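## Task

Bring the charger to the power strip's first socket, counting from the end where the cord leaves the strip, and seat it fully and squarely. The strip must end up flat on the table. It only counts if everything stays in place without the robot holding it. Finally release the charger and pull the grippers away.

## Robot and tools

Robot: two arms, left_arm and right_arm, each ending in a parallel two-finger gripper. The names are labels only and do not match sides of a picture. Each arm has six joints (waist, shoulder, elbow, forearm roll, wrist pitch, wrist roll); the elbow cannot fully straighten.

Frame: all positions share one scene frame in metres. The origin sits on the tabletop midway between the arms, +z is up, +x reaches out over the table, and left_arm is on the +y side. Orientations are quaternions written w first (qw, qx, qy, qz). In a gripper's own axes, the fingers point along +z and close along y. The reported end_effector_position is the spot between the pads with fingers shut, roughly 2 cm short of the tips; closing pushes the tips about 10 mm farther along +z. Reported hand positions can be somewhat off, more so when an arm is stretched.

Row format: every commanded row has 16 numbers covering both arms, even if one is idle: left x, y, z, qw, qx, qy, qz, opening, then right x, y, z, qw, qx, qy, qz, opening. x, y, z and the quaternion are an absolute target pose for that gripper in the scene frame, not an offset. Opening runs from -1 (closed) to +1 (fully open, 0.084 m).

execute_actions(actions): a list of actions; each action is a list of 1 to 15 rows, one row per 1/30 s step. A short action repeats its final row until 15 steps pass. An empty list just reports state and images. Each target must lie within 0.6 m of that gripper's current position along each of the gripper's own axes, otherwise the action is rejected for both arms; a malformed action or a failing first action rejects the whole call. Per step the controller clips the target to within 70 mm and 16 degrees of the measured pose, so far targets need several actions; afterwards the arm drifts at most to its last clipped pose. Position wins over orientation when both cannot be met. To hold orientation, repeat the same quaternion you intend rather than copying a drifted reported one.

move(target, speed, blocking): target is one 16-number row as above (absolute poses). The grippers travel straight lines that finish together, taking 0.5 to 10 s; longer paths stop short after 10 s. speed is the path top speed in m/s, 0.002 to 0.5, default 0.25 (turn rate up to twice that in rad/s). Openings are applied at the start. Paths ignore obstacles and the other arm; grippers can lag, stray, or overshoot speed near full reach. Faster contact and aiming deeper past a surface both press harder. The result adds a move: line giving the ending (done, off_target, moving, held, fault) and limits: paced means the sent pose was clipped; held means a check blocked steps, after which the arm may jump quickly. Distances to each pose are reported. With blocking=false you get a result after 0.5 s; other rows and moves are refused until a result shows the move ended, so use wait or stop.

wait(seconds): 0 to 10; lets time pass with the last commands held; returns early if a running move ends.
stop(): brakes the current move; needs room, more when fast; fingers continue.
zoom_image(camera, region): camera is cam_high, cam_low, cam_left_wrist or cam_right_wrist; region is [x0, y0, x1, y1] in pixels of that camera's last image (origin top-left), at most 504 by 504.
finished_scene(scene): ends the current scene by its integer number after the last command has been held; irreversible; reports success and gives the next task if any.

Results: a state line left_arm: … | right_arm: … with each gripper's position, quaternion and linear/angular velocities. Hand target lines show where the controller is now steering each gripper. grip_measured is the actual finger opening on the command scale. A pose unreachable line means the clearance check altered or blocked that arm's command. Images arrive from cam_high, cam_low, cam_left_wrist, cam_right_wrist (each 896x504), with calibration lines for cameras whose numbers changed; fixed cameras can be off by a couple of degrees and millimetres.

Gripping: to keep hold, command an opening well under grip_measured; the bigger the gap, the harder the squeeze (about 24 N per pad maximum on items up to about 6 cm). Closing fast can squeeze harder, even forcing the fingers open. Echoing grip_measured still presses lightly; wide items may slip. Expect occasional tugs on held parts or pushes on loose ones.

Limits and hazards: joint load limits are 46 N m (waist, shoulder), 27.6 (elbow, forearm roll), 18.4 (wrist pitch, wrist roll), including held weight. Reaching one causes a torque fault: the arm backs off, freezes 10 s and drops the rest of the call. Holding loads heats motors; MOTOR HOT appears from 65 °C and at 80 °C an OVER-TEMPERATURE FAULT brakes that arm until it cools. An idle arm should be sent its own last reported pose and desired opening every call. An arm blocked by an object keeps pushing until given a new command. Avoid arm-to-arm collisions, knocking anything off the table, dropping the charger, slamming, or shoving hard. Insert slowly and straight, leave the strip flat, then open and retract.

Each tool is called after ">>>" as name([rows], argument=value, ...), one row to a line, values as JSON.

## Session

>>> execute_actions(actions=[])

Scene clock: 0.00 s.
left_arm: end_effector_position=(+0.2334, +0.6731, +0.2708) grip_measured=+1.00 end_effector_quat_wxyz=(-0.493, +0.616, +0.297, -0.537) end_effector_velocity=(+0.000, -0.000, -0.000) end_effector_angular_velocity=(-0.000, +0.000, -0.000) | right_arm: end_effector_position=(+0.2758, -0.3311, +0.1505) grip_measured=+1.00 end_effector_quat_wxyz=(+0.083, -0.457, +0.876, +0.129) end_effector_velocity=(+0.000, -0.000, +0.000) end_effector_angular_velocity=(-0.001, -0.001, -0.000)
Joint positions: left_arm=[ 0.604  0.547 -1.388  1.093  2.131 -0.468  0.084] | right_arm=[-0.352 -0.516 -0.423  0.337  1.061  1.597  0.084]
Joint velocities: left_arm=[-0.  0. -0. -0. -0.  0.  0.] | right_arm=[-0.    -0.001  0.    -0.    -0.001  0.    -0.   ]
Hand target (left_arm): +0.233, +0.673, +0.271; -0.493, +0.616, +0.297, -0.537
Hand target (right_arm): +0.276, -0.331, +0.150; +0.083, -0.457, +0.876, +0.129
camera_calibration (this result's frames):
cam_left_wrist: T_world_to_cam=[[-0.143992, -0.339615, -0.929477, 0.541619], [-0.265482, -0.891576, 0.366894, 0.634089], [-0.953302, 0.299589, 0.0382179, 0.141982], [0, 0, 0, 1]] pos_world=[0.38168, 0.706744, 0.265353]
cam_right_wrist: T_world_to_cam=[[-0.823799, 0.543112, 0.162435, 0.409226], [0.566736, 0.782543, 0.257754, 0.132194], [0.0128767, 0.304396, -0.952459, 0.372683], [0, 0, 0, 1]] pos_world=[0.257402, -0.439146, 0.254419]

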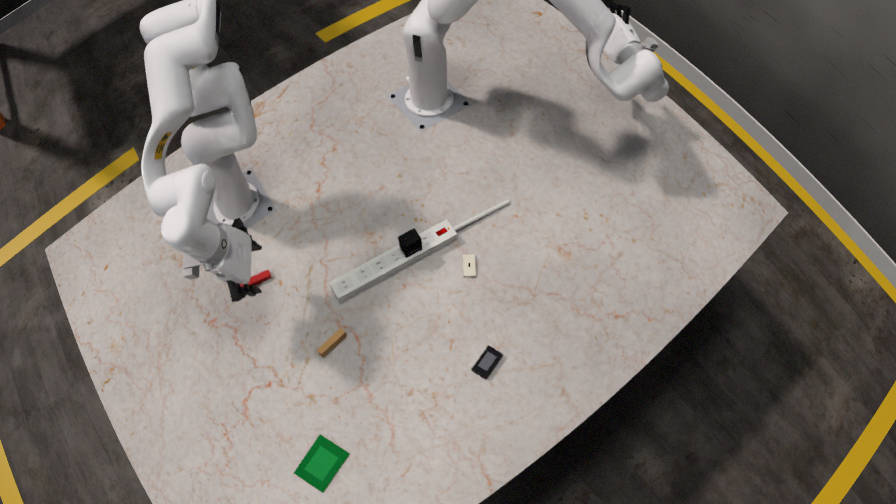

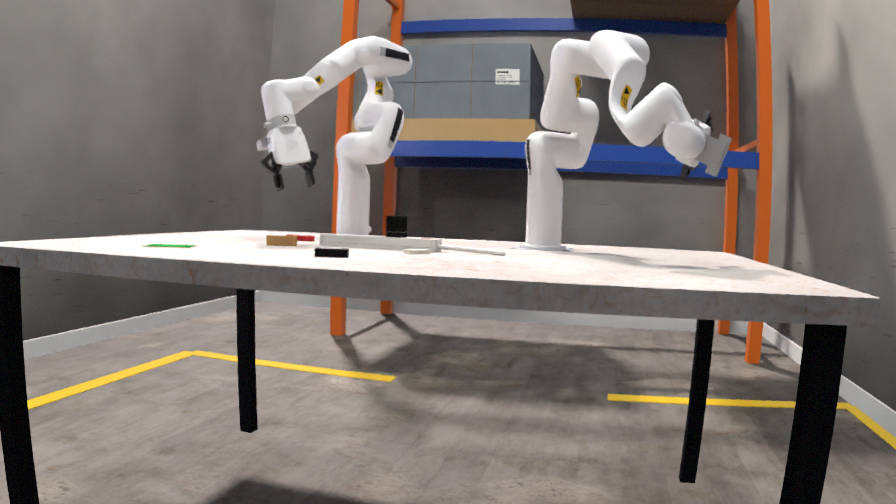

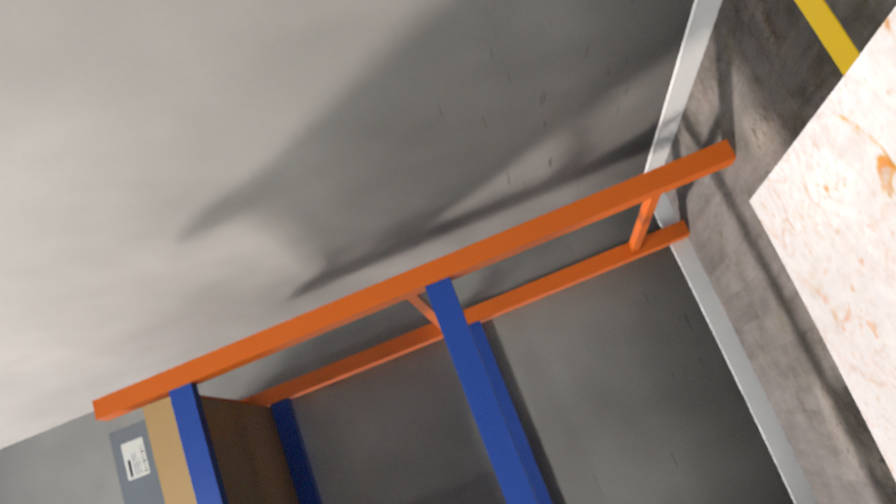

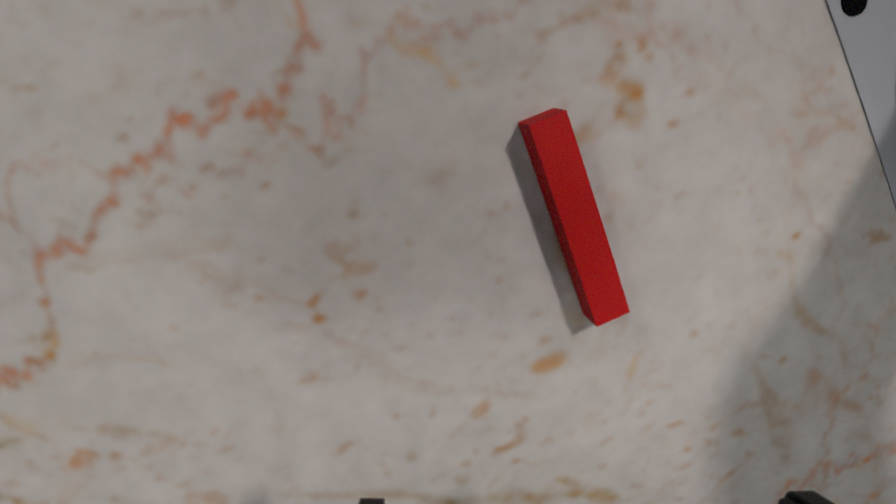

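>>> zoom_image(camera="cam_high", region=[320, 190, 520, 310])

>>> zoom_image(camera="cam_low", region=[300, 190, 460, 270])

Region (320, 190, 520, 310) of cam_high's 896x504 image, scaled by 2.520, with more detail than that image has; it fills the top 302 rows of this view, and the rest is white.

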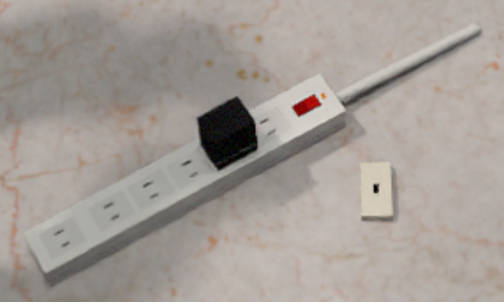

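Region (300, 190, 460, 270) of cam_low's 896x504 image, scaled by 3.150, with more detail than that image has.

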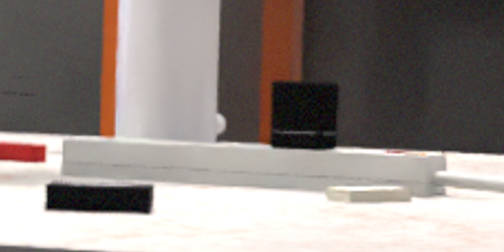

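>>> move(target=[0.382,-0.022,0.14,0,0.750,0.661,0,0.4, 0.372,-0.103,0.07,-0.1989,0.7154,0.6307,0.2256,1], speed=0.45)

Scene clock: 15.37 s.
left_arm: end_effector_position=(+0.3838, -0.0206, +0.1402) grip_measured=+0.39 end_effector_quat_wxyz=(-0.002, +0.750, +0.662, +0.001) end_effector_velocity=(-0.000, -0.001, -0.001) end_effector_angular_velocity=(+0.002, -0.002, +0.000) | right_arm: end_effector_position=(+0.3725, -0.1028, +0.0703) grip_measured=+1.00 end_effector_quat_wxyz=(-0.199, +0.716, +0.630, +0.226) end_effector_velocity=(+0.000, +0.001, -0.000) end_effector_angular_velocity=(+0.001, +0.003, -0.004)
Joint positions: left_arm=[-0.683  0.063 -0.952  0.003  0.894 -2.174  0.061] | right_arm=[ 0.289  0.032 -0.591  1.122  0.638  4.123  0.084]
Joint velocities: left_arm=[-0.004  0.004 -0.001  0.003 -0.003 -0.006 -0.   ] | right_arm=[ 0.002  0.001 -0.001  0.002 -0.001  0.005 -0.   ]
Hand target (left_arm): +0.384, -0.021, +0.140; -0.002, +0.750, +0.662, +0.001
Hand target (right_arm): +0.372, -0.103, +0.070; -0.200, +0.716, +0.630, +0.226
Off the commanded pose (left_arm): 0.002 m, 0 deg.
Off the commanded pose (right_arm): 0.001 m, 0 deg.
move: done
camera_calibration (this result's frames):
cam_left_wrist: T_world_to_cam=[[0.992427, -0.12158, 0.0174957, -0.358091], [-0.12114, -0.992336, -0.024364, 0.100822], [0.0203238, 0.0220601, -0.99955, 0.264302], [0, 0, 0, 1]] pos_world=[0.362222, 0.050682, 0.272904]
cam_right_wrist: T_world_to_cam=[[0.991162, -0.132163, 0.0114787, -0.356979], [-0.101094, -0.808511, -0.579732, 0.0634223], [0.0858999, 0.573448, -0.814726, 0.216333], [0, 0, 0, 1]] pos_world=[0.341652, -0.119958, 0.217118]

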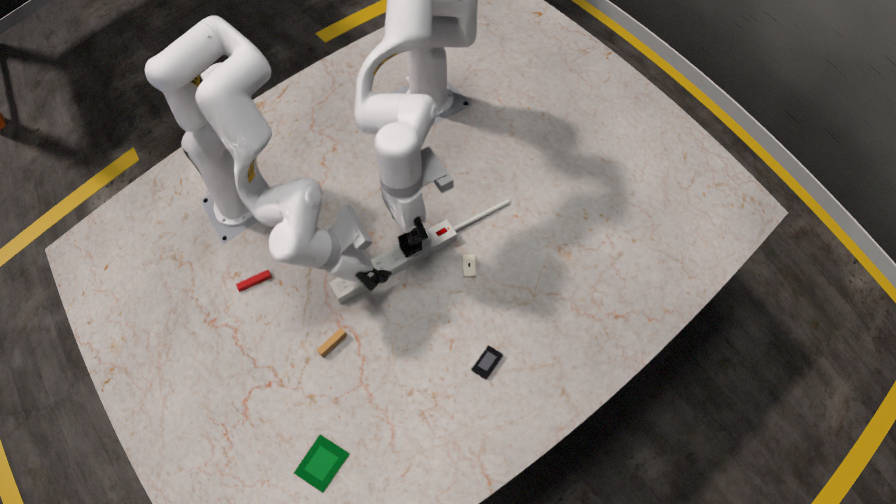

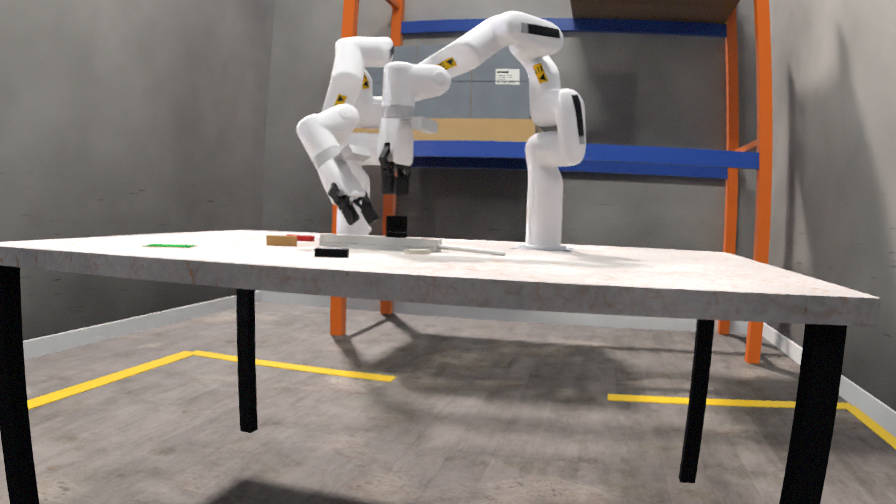

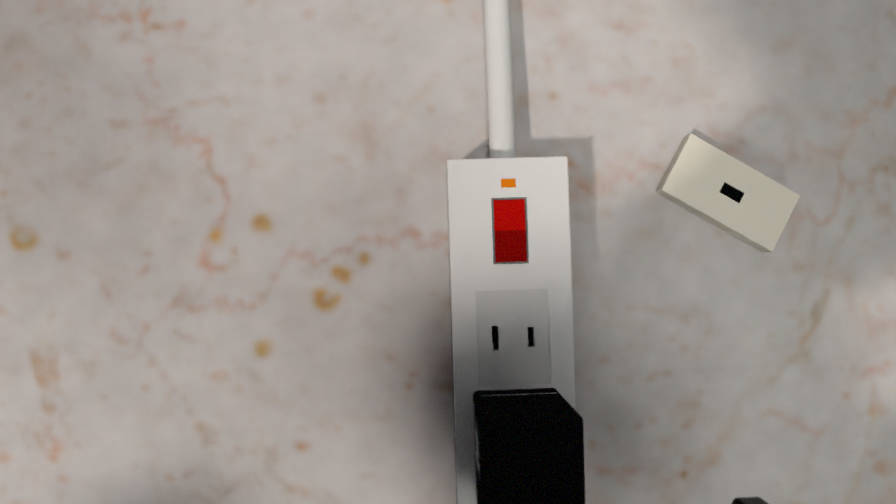

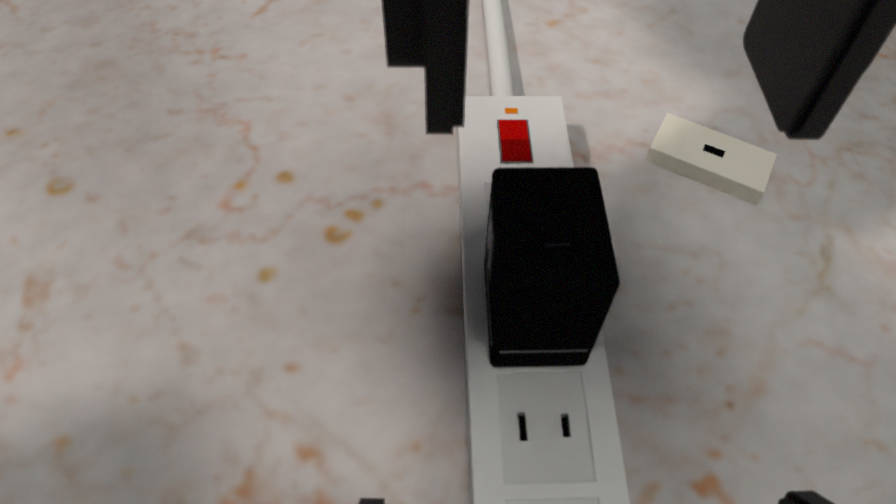

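>>> move(target=[0.3797,-0.0173,0.055,0,0.7402,0.6724,0,0.2, 0.3715,-0.0945,0.029,-0.2002,0.7116,0.6351,0.2244,0.45], speed=0.12)

>>> zoom_image(camera="cam_low", region=[300, 170, 460, 270])

Scene clock: 33.73 s.
left_arm: end_effector_position=(+0.3798, -0.0172, +0.0557) grip_measured=+0.19 end_effector_quat_wxyz=(+0.001, +0.740, +0.673, +0.000) end_effector_velocity=(-0.001, +0.001, -0.003) end_effector_angular_velocity=(+0.001, +0.003, +0.004) | right_arm: end_effector_position=(+0.3718, -0.0945, +0.0291) grip_measured=+0.44 end_effector_quat_wxyz=(-0.200, +0.712, +0.635, +0.224) end_effector_velocity=(-0.000, +0.000, -0.001) end_effector_angular_velocity=(+0.002, +0.001, -0.001)
Joint positions: left_arm=[-0.682  0.21  -0.855  0.001  0.644 -2.201  0.052] | right_arm=[ 0.326  0.173 -0.629  1.271  0.588  3.965  0.063]
Joint velocities: left_arm=[ 0.001  0.005  0.004 -0.003 -0.005 -0.001  0.   ] | right_arm=[-0.     0.005 -0.002  0.006  0.001 -0.005 -0.   ]
Hand target (left_arm): +0.379, -0.017, +0.055; -0.000, +0.740, +0.673, +0.000
Hand target (right_arm): +0.372, -0.094, +0.029; -0.200, +0.712, +0.635, +0.224
Off the commanded pose (left_arm): 0.001 m, 0 deg.
Off the commanded pose (right_arm): 0.000 m, 0 deg.
move: done
camera_calibration (this result's frames):
cam_left_wrist: T_world_to_cam=[[0.995466, -0.092792, 0.0209237, -0.353072], [-0.0923836, -0.995528, -0.0197083, 0.0903892], [0.0226589, 0.0176859, -0.999587, 0.178851], [0, 0, 0, 1]] pos_world=[0.355769, 0.0540596, 0.187946]
cam_right_wrist: T_world_to_cam=[[0.9928, -0.119153, 0.012304, -0.354083], [-0.0901562, -0.810901, -0.578196, 0.0419035], [0.078871, 0.572924, -0.815805, 0.180683], [0, 0, 0, 1]] pos_world=[0.341061, -0.111728, 0.175987]

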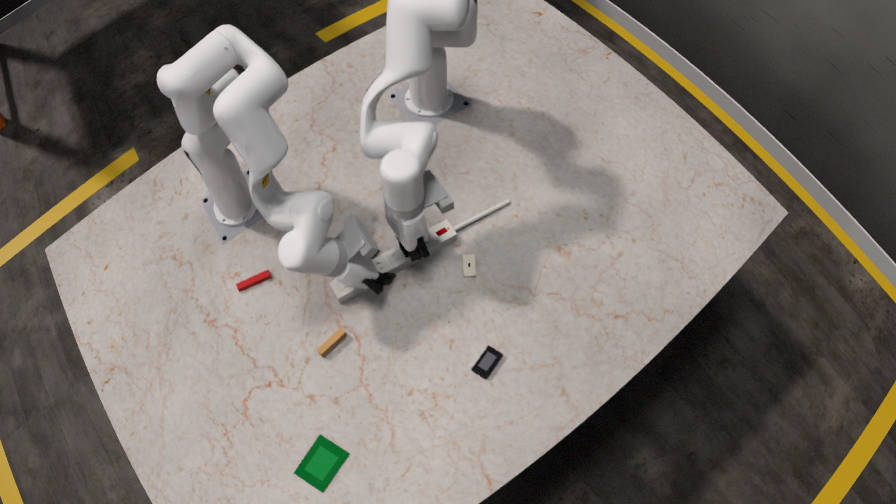

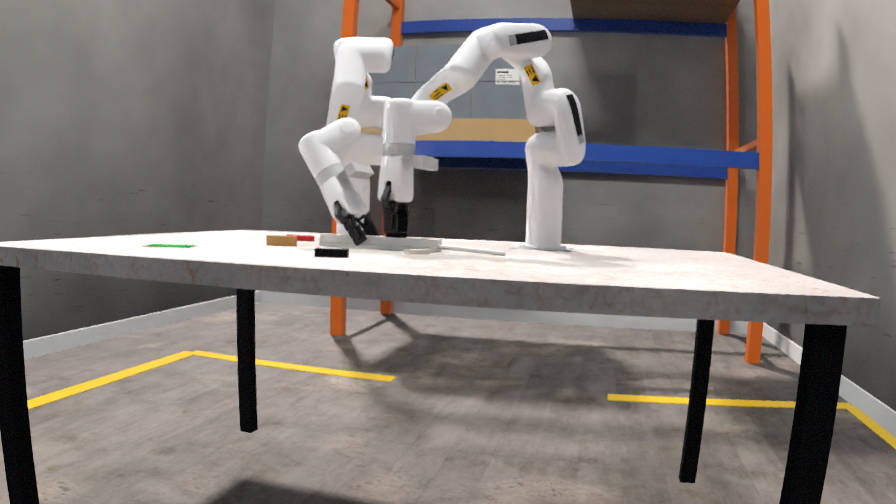

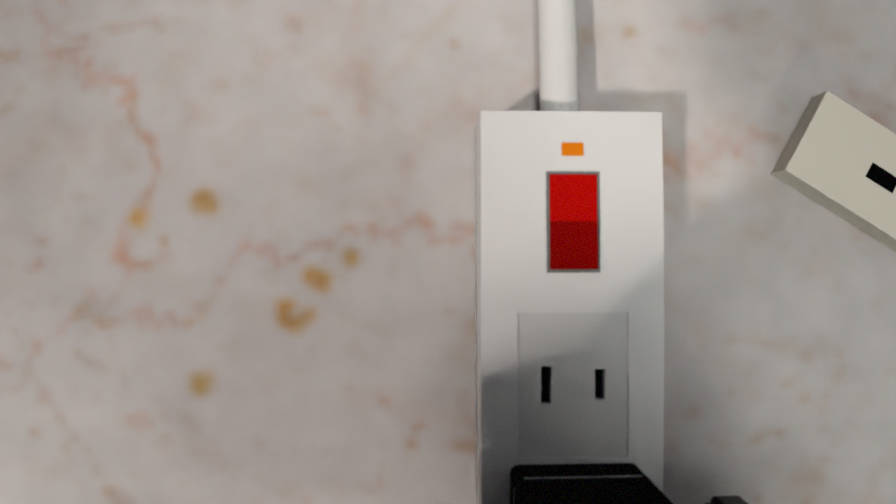

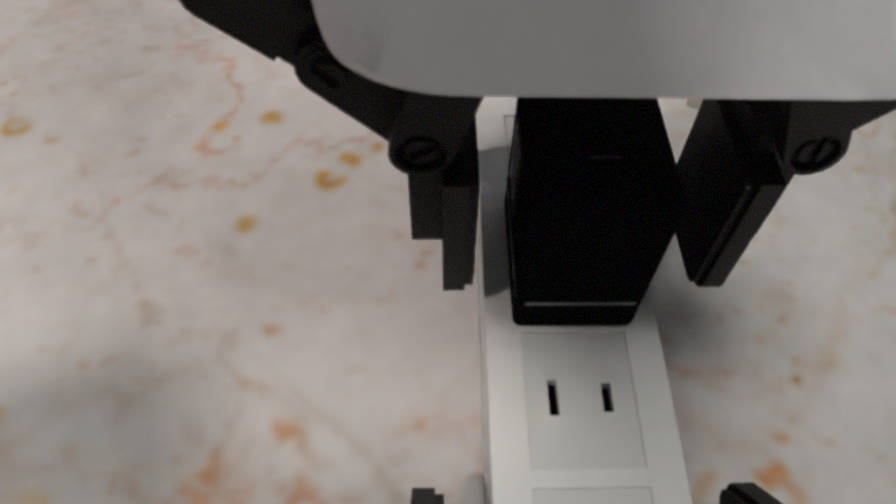

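Region (300, 170, 460, 270) of cam_low's 896x504 image, scaled by 3.150, with more detail than that image has; it fills the top 315 rows of this view, and the rest is white.

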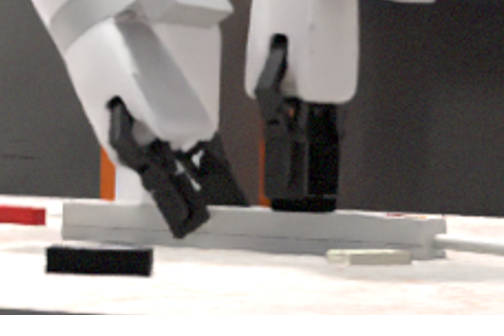

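>>> execute_actions([
  [[0.3794,-0.0168,0.0547,0,0.7402,0.6724,0,0.15, 0.3717,-0.0945,0.0287,-0.2002,0.7116,0.6351,0.2244,0.36],[0.3791,-0.0162,0.0544,0,0.7402,0.6724,0,0.1, 0.3717,-0.0945,0.0283,-0.2002,0.7116,0.6351,0.2244,0.28],[0.3788,-0.0157,0.054,0,0.7402,0.6724,0,0.05, 0.3717,-0.0945,0.028,-0.2002,0.7116,0.6351,0.2244,0.2],[0.3788,-0.0157,0.054,0,0.7402,0.6724,0,0.0, 0.3717,-0.0945,0.028,-0.2002,0.7116,0.6351,0.2244,0.13],[0.3788,-0.0157,0.054,0,0.7402,0.6724,0,-0.05, 0.3717,-0.0945,0.028,-0.2002,0.7116,0.6351,0.2244,0.08],[0.3788,-0.0157,0.054,0,0.7402,0.6724,0,-0.1, 0.3717,-0.0945,0.028,-0.2002,0.7116,0.6351,0.2244,0.04],[0.3788,-0.0157,0.054,0,0.7402,0.6724,0,-0.1, 0.3717,-0.0945,0.028,-0.2002,0.7116,0.6351,0.2244,0.01],[0.3788,-0.0157,0.054,0,0.7402,0.6724,0,-0.1, 0.3717,-0.0945,0.028,-0.2002,0.7116,0.6351,0.2244,-0.02],[0.3788,-0.0157,0.054,0,0.7402,0.6724,0,-0.1, 0.3717,-0.0945,0.028,-0.2002,0.7116,0.6351,0.2244,-0.05],[0.3788,-0.0157,0.054,0,0.7402,0.6724,0,-0.1, 0.3717,-0.0945,0.028,-0.2002,0.7116,0.6351,0.2244,-0.08],[0.3788,-0.0157,0.054,0,0.7402,0.6724,0,-0.1, 0.3717,-0.0945,0.028,-0.2002,0.7116,0.6351,0.2244,-0.12],[0.3788,-0.0157,0.054,0,0.7402,0.6724,0,-0.1, 0.3717,-0.0945,0.028,-0.2002,0.7116,0.6351,0.2244,-0.18],[0.3788,-0.0157,0.054,0,0.7402,0.6724,0,-0.1, 0.3717,-0.0945,0.028,-0.2002,0.7116,0.6351,0.2244,-0.3],[0.3788,-0.0157,0.054,0,0.7402,0.6724,0,-0.1, 0.3717,-0.0945,0.028,-0.2002,0.7116,0.6351,0.2244,-0.5]],
])

Scene clock: 49.63 s.
left_arm: end_effector_position=(+0.3788, -0.0157, +0.0540) grip_measured=-0.11 end_effector_quat_wxyz=(+0.000, +0.740, +0.672, +0.000) end_effector_velocity=(-0.000, +0.000, -0.000) end_effector_angular_velocity=(+0.001, +0.000, -0.001) | right_arm: end_effector_position=(+0.3718, -0.0945, +0.0281) grip_measured=-0.03 end_effector_quat_wxyz=(-0.200, +0.712, +0.635, +0.225) end_effector_velocity=(-0.000, +0.000, +0.000) end_effector_angular_velocity=(+0.000, +0.000, +0.001)
Joint positions: left_arm=[-0.681  0.21  -0.849  0.     0.639 -2.199  0.039] | right_arm=[ 0.326  0.176 -0.63   1.275  0.587  3.961  0.043]
Joint velocities: left_arm=[-0.     0.     0.001  0.    -0.     0.001  0.   ] | right_arm=[-0.    -0.     0.    -0.001  0.001 -0.     0.   ]
Hand target (left_arm): +0.379, -0.016, +0.054; +0.000, +0.740, +0.672, +0.000
Hand target (right_arm): +0.372, -0.094, +0.028; -0.200, +0.712, +0.635, +0.224
Off the commanded pose (left_arm): 0.000 m, 0 deg.
Off the commanded pose (right_arm): 0.000 m, 0 deg.
camera_calibration (this result's frames):
cam_left_wrist: T_world_to_cam=[[0.995456, -0.0931233, 0.0198684, -0.351891], [-0.0927272, -0.995491, -0.020008, 0.0918931], [0.021642, 0.0180747, -0.999602, 0.177576], [0, 0, 0, 1]] pos_world=[0.35497, 0.0554998, 0.186336]
cam_right_wrist: T_world_to_cam=[[0.992806, -0.119089, 0.0123856, -0.354169], [-0.0900438, -0.810812, -0.578339, 0.0412738], [0.0789165, 0.573064, -0.815702, 0.179875], [0, 0, 0, 1]] pos_world=[0.341143, -0.111793, 0.174982]

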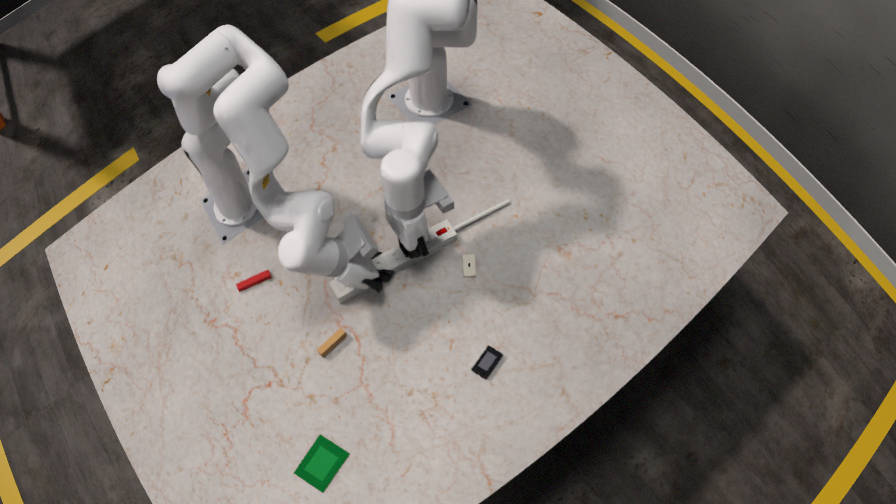

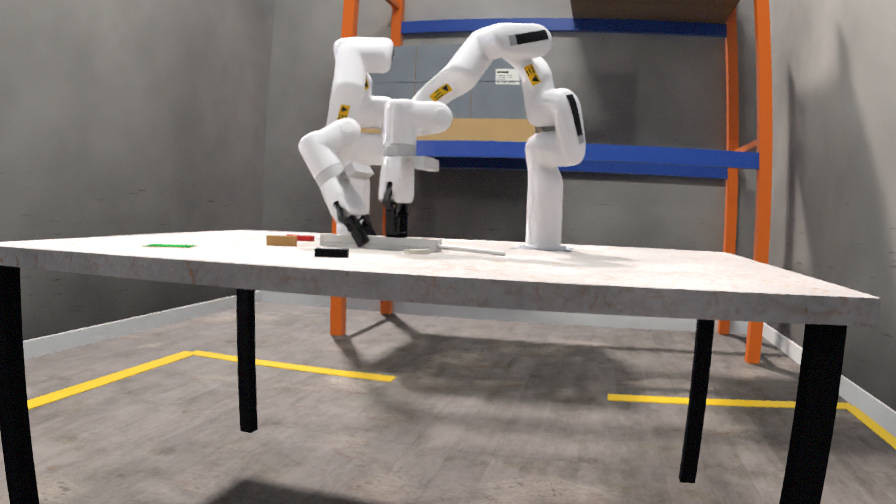

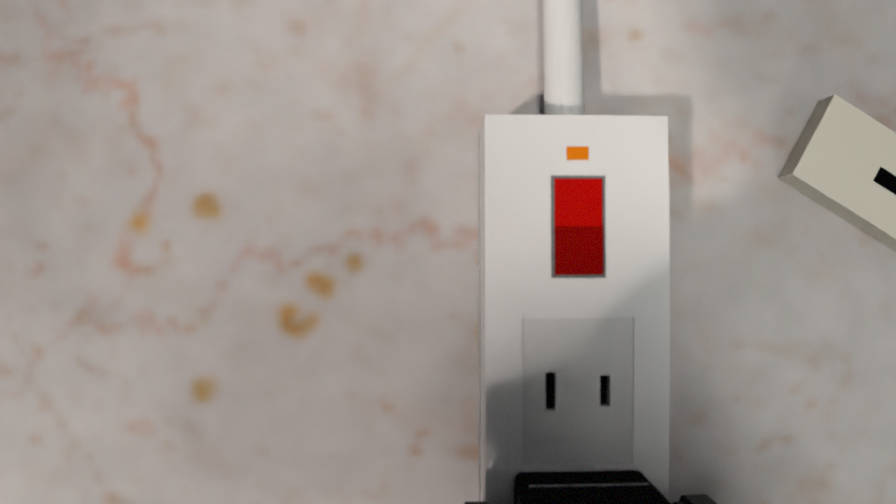

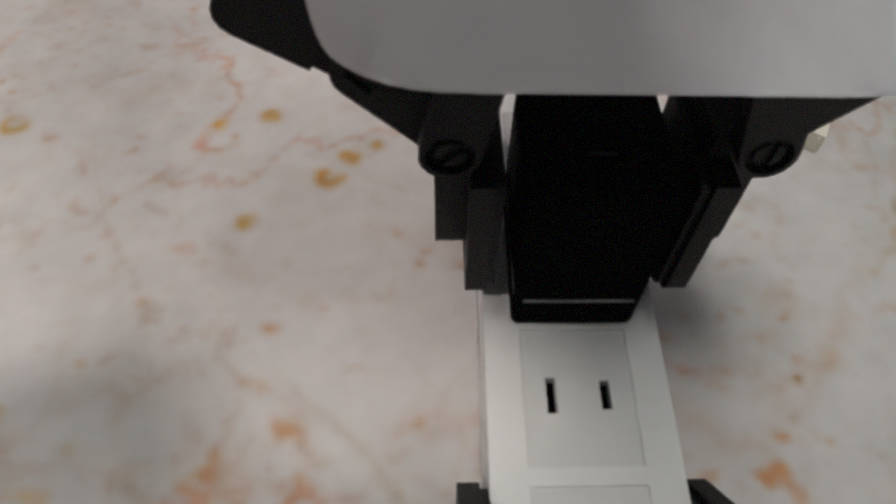

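>>> execute_actions([
  [[0.3785,-0.0157,0.054,0,0.7402,0.6724,0,-0.16, 0.3717,-0.0945,0.028,-0.2002,0.7116,0.6351,0.2244,-0.8],[0.3785,-0.0157,0.054,0,0.7402,0.6724,0,-0.21, 0.3717,-0.0945,0.028,-0.2002,0.7116,0.6351,0.2244,-1],[0.3785,-0.0157,0.054,0,0.7402,0.6724,0,-0.25, 0.3717,-0.0945,0.028,-0.2002,0.7116,0.6351,0.2244,-1],[0.3785,-0.0157,0.054,0,0.7402,0.6724,0,-0.29, 0.3717,-0.0945,0.028,-0.2002,0.7116,0.6351,0.2244,-1],[0.3785,-0.0157,0.054,0,0.7402,0.6724,0,-0.32, 0.3717,-0.0945,0.028,-0.2002,0.7116,0.6351,0.2244,-1],[0.3785,-0.0157,0.054,0,0.7402,0.6724,0,-0.35, 0.3717,-0.0945,0.028,-0.2002,0.7116,0.6351,0.2244,-1],[0.3785,-0.0157,0.054,0,0.7402,0.6724,0,-0.38, 0.3717,-0.0945,0.028,-0.2002,0.7116,0.6351,0.2244,-1],[0.3785,-0.0157,0.054,0,0.7402,0.6724,0,-0.42, 0.3717,-0.0945,0.028,-0.2002,0.7116,0.6351,0.2244,-1],[0.3785,-0.0157,0.054,0,0.7402,0.6724,0,-0.5, 0.3717,-0.0945,0.028,-0.2002,0.7116,0.6351,0.2244,-1],[0.3785,-0.0157,0.054,0,0.7402,0.6724,0,-0.6, 0.3717,-0.0945,0.028,-0.2002,0.7116,0.6351,0.2244,-1],[0.3785,-0.0157,0.054,0,0.7402,0.6724,0,-0.75, 0.3717,-0.0945,0.028,-0.2002,0.7116,0.6351,0.2244,-1],[0.3785,-0.0157,0.054,0,0.7402,0.6724,0,-1, 0.3717,-0.0945,0.028,-0.2002,0.7116,0.6351,0.2244,-1]],
])

>>> move(target=[0.3785,-0.0157,0.076,0,0.7402,0.6724,0,-1, 0.3717,-0.0945,0.028,-0.2002,0.7116,0.6351,0.2244,-1], speed=0.02)

>>> zoom_image(camera="cam_left_wrist", region=[440, 240, 720, 504])

>>> zoom_image(camera="cam_low", region=[350, 190, 450, 260])

Scene clock: 65.73 s.
left_arm: end_effector_position=(+0.3786, -0.0157, +0.0540) grip_measured=-0.32 end_effector_quat_wxyz=(+0.000, +0.740, +0.672, +0.000) end_effector_velocity=(-0.001, -0.001, +0.000) end_effector_angular_velocity=(-0.001, +0.001, -0.000) | right_arm: end_effector_position=(+0.3717, -0.0945, +0.0280) grip_measured=-0.03 end_effector_quat_wxyz=(-0.200, +0.711, +0.635, +0.224) end_effector_velocity=(+0.000, -0.000, +0.001) end_effector_angular_velocity=(+0.000, -0.001, -0.002)
Joint positions: left_arm=[-0.682  0.209 -0.848  0.     0.639 -2.199  0.03 ] | right_arm=[ 0.326  0.177 -0.63   1.275  0.587  3.961  0.043]
Joint velocities: left_arm=[-0.001 -0.     0.    -0.002 -0.     0.    -0.   ] | right_arm=[-0.    -0.001  0.     0.001 -0.001  0.    -0.   ]
Hand target (left_arm): +0.379, -0.016, +0.054; -0.000, +0.740, +0.672, +0.000
Hand target (right_arm): +0.372, -0.094, +0.028; -0.200, +0.712, +0.635, +0.224
Off the commanded pose (left_arm): 0.000 m, 0 deg.
Off the commanded pose (right_arm): 0.000 m, 0 deg.
camera_calibration (this result's frames):
cam_left_wrist: T_world_to_cam=[[0.995452, -0.0931528, 0.0199486, -0.351652], [-0.0927555, -0.995488, -0.0199954, 0.0919068], [0.0217212, 0.0180542, -0.999601, 0.177549], [0, 0, 0, 1]] pos_world=[0.354721, 0.0555292, 0.186331]
cam_right_wrist: T_world_to_cam=[[0.992843, -0.118818, 0.0120542, -0.353982], [-0.0900162, -0.810842, -0.578302, 0.0412042], [0.078487, 0.573078, -0.815734, 0.179936], [0, 0, 0, 1]] pos_world=[0.341035, -0.111767, 0.174875]

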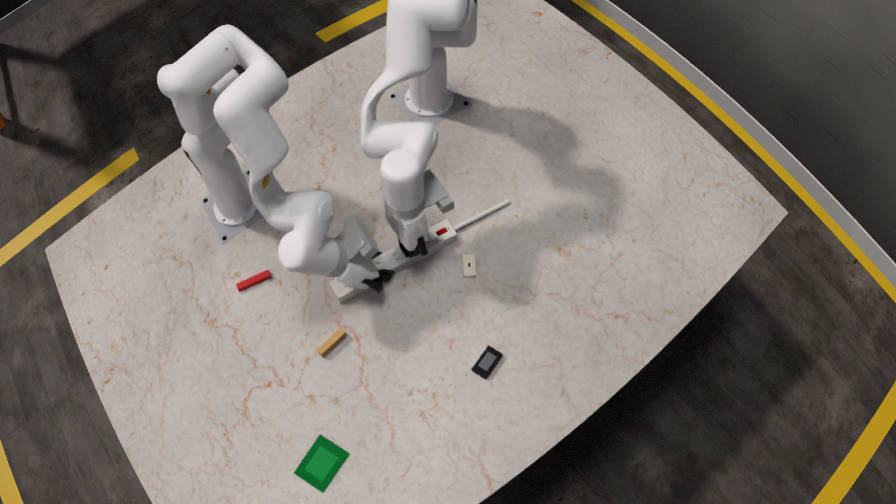

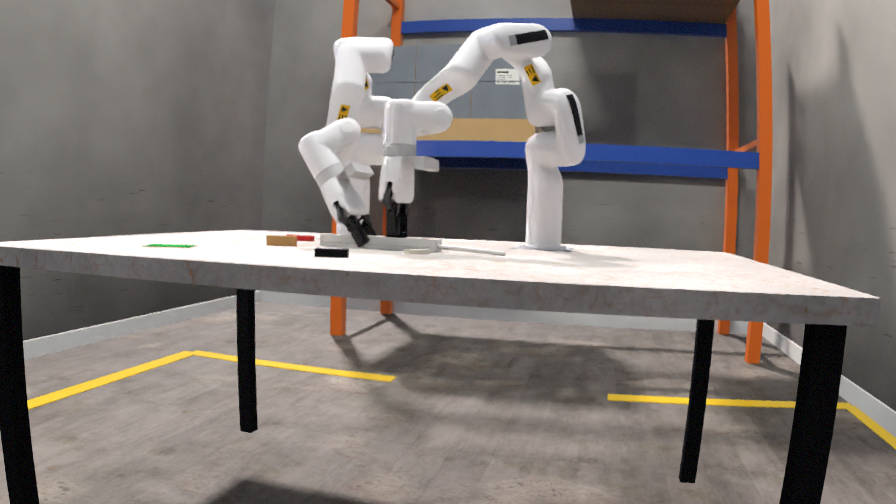

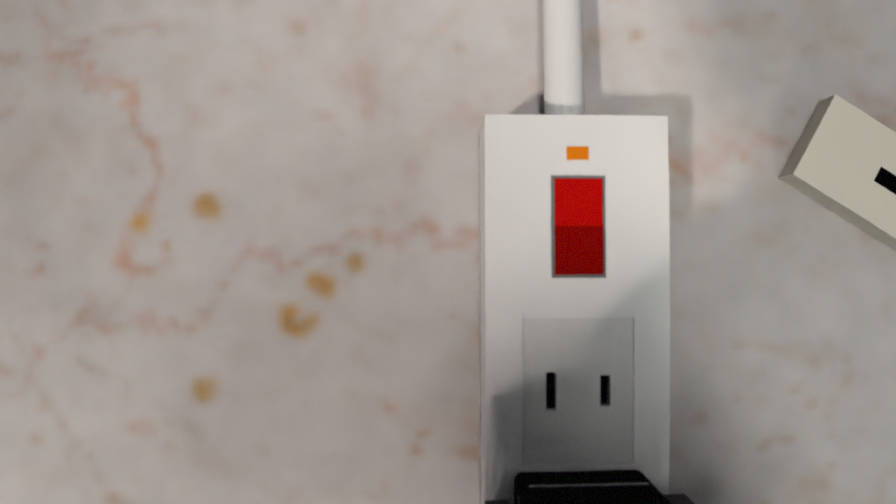

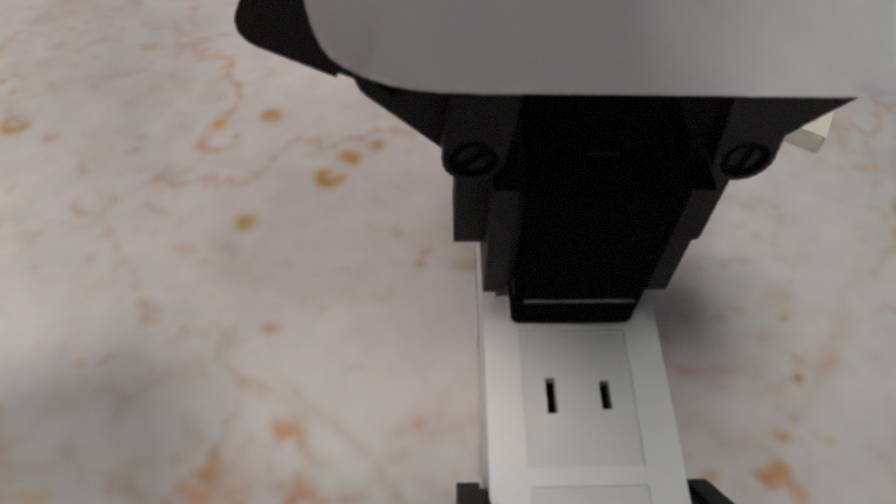

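Scene clock: 67.10 s.
left_arm: end_effector_position=(+0.3785, -0.0158, +0.0759) grip_measured=-0.33 end_effector_quat_wxyz=(-0.000, +0.740, +0.672, -0.000) end_effector_velocity=(-0.001, +0.001, -0.000) end_effector_angular_velocity=(+0.003, +0.003, -0.001) | right_arm: end_effector_position=(+0.3716, -0.0945, +0.0279) grip_measured=-0.03 end_effector_quat_wxyz=(-0.200, +0.712, +0.635, +0.224) end_effector_velocity=(-0.000, +0.000, +0.000) end_effector_angular_velocity=(+0.000, -0.001, +0.001)
Joint positions: left_arm=[-0.682  0.16  -0.86  -0.     0.7   -2.199  0.03 ] | right_arm=[ 0.326  0.177 -0.63   1.275  0.587  3.961  0.043]
Joint velocities: left_arm=[-0.001 -0.001  0.001  0.     0.004 -0.    -0.   ] | right_arm=[ 0.    -0.001  0.    -0.     0.    -0.     0.   ]
Hand target (left_arm): +0.379, -0.016, +0.076; +0.000, +0.740, +0.672, -0.000
Hand target (right_arm): +0.372, -0.095, +0.028; -0.200, +0.712, +0.635, +0.224
Off the commanded pose (left_arm): 0.000 m, 0 deg.
Off the commanded pose (right_arm): 0.000 m, 0 deg.
move: done
camera_calibration (this result's frames):
cam_left_wrist: T_world_to_cam=[[0.99545, -0.0932235, 0.0197151, -0.352039], [-0.0928309, -0.995482, -0.0199741, 0.092282], [0.0214881, 0.018053, -0.999606, 0.19946], [0, 0, 0, 1]] pos_world=[0.354718, 0.0554459, 0.208165]
cam_right_wrist: T_world_to_cam=[[0.992823, -0.119001, 0.0118772, -0.353946], [-0.0902779, -0.810892, -0.578191, 0.041194], [0.0784367, 0.572969, -0.815815, 0.179923], [0, 0, 0, 1]] pos_world=[0.341012, -0.111807, 0.174806]

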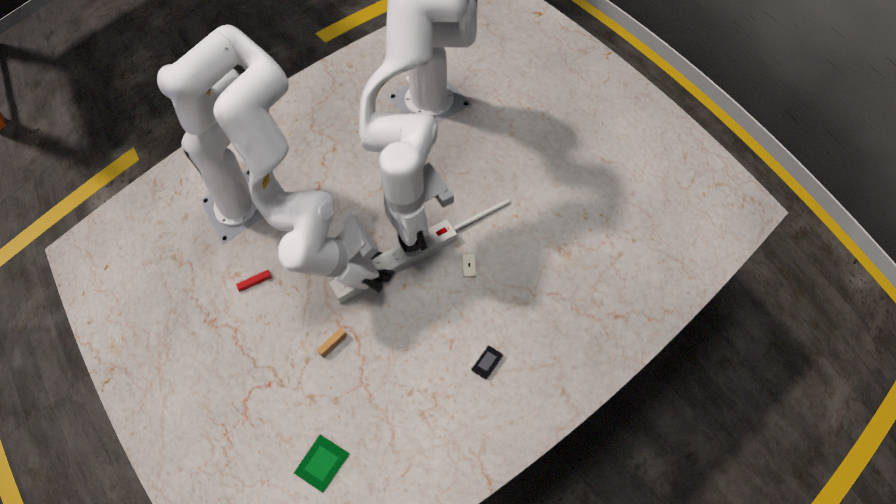

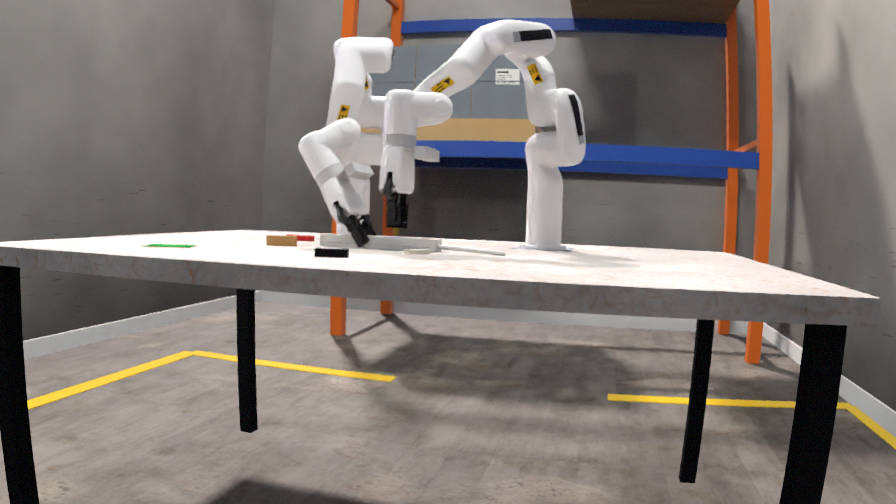

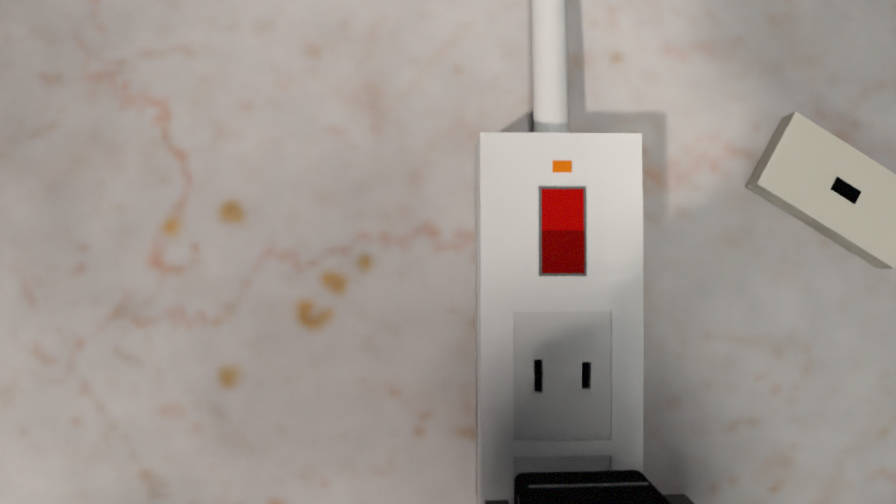

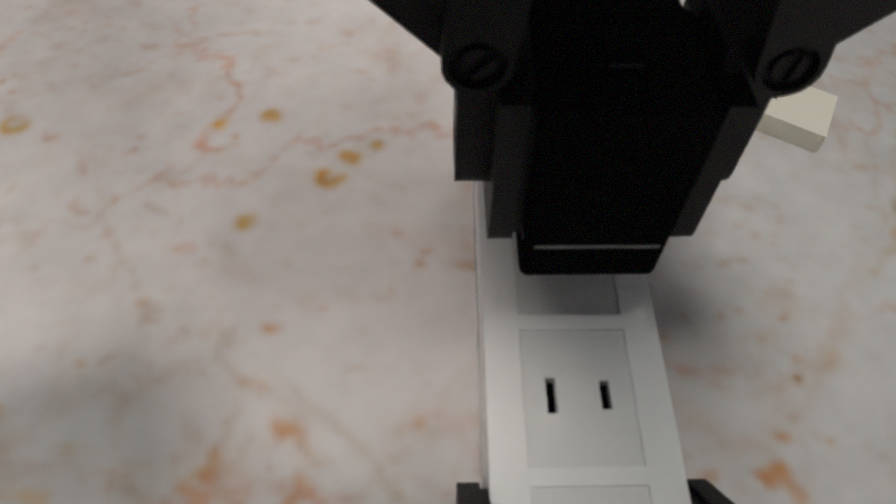

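Region (440, 240, 720, 504) of cam_left_wrist's 896x504 image, scaled by 1.800, with more detail than that image has; it fills the top 475 rows of this view, and the rest is white.

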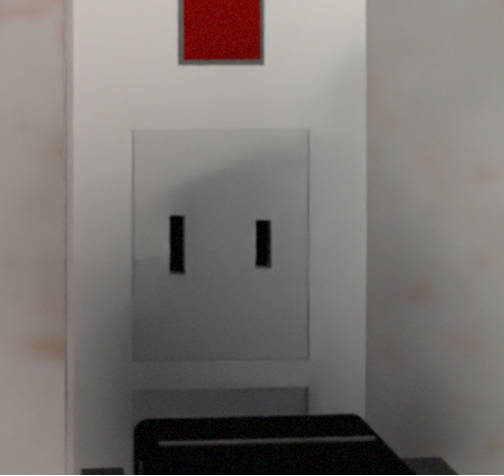

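Region (350, 190, 450, 260) of cam_low's 896x504 image, scaled by 5.040, with more detail than that image has; it fills the top 353 rows of this view, and the rest is white.

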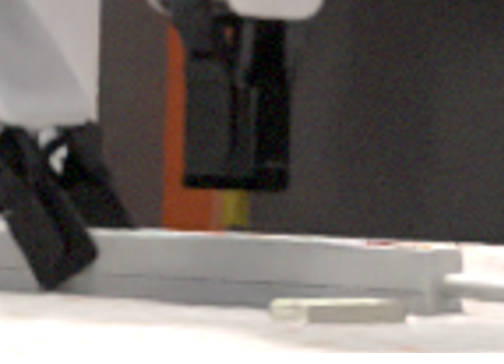

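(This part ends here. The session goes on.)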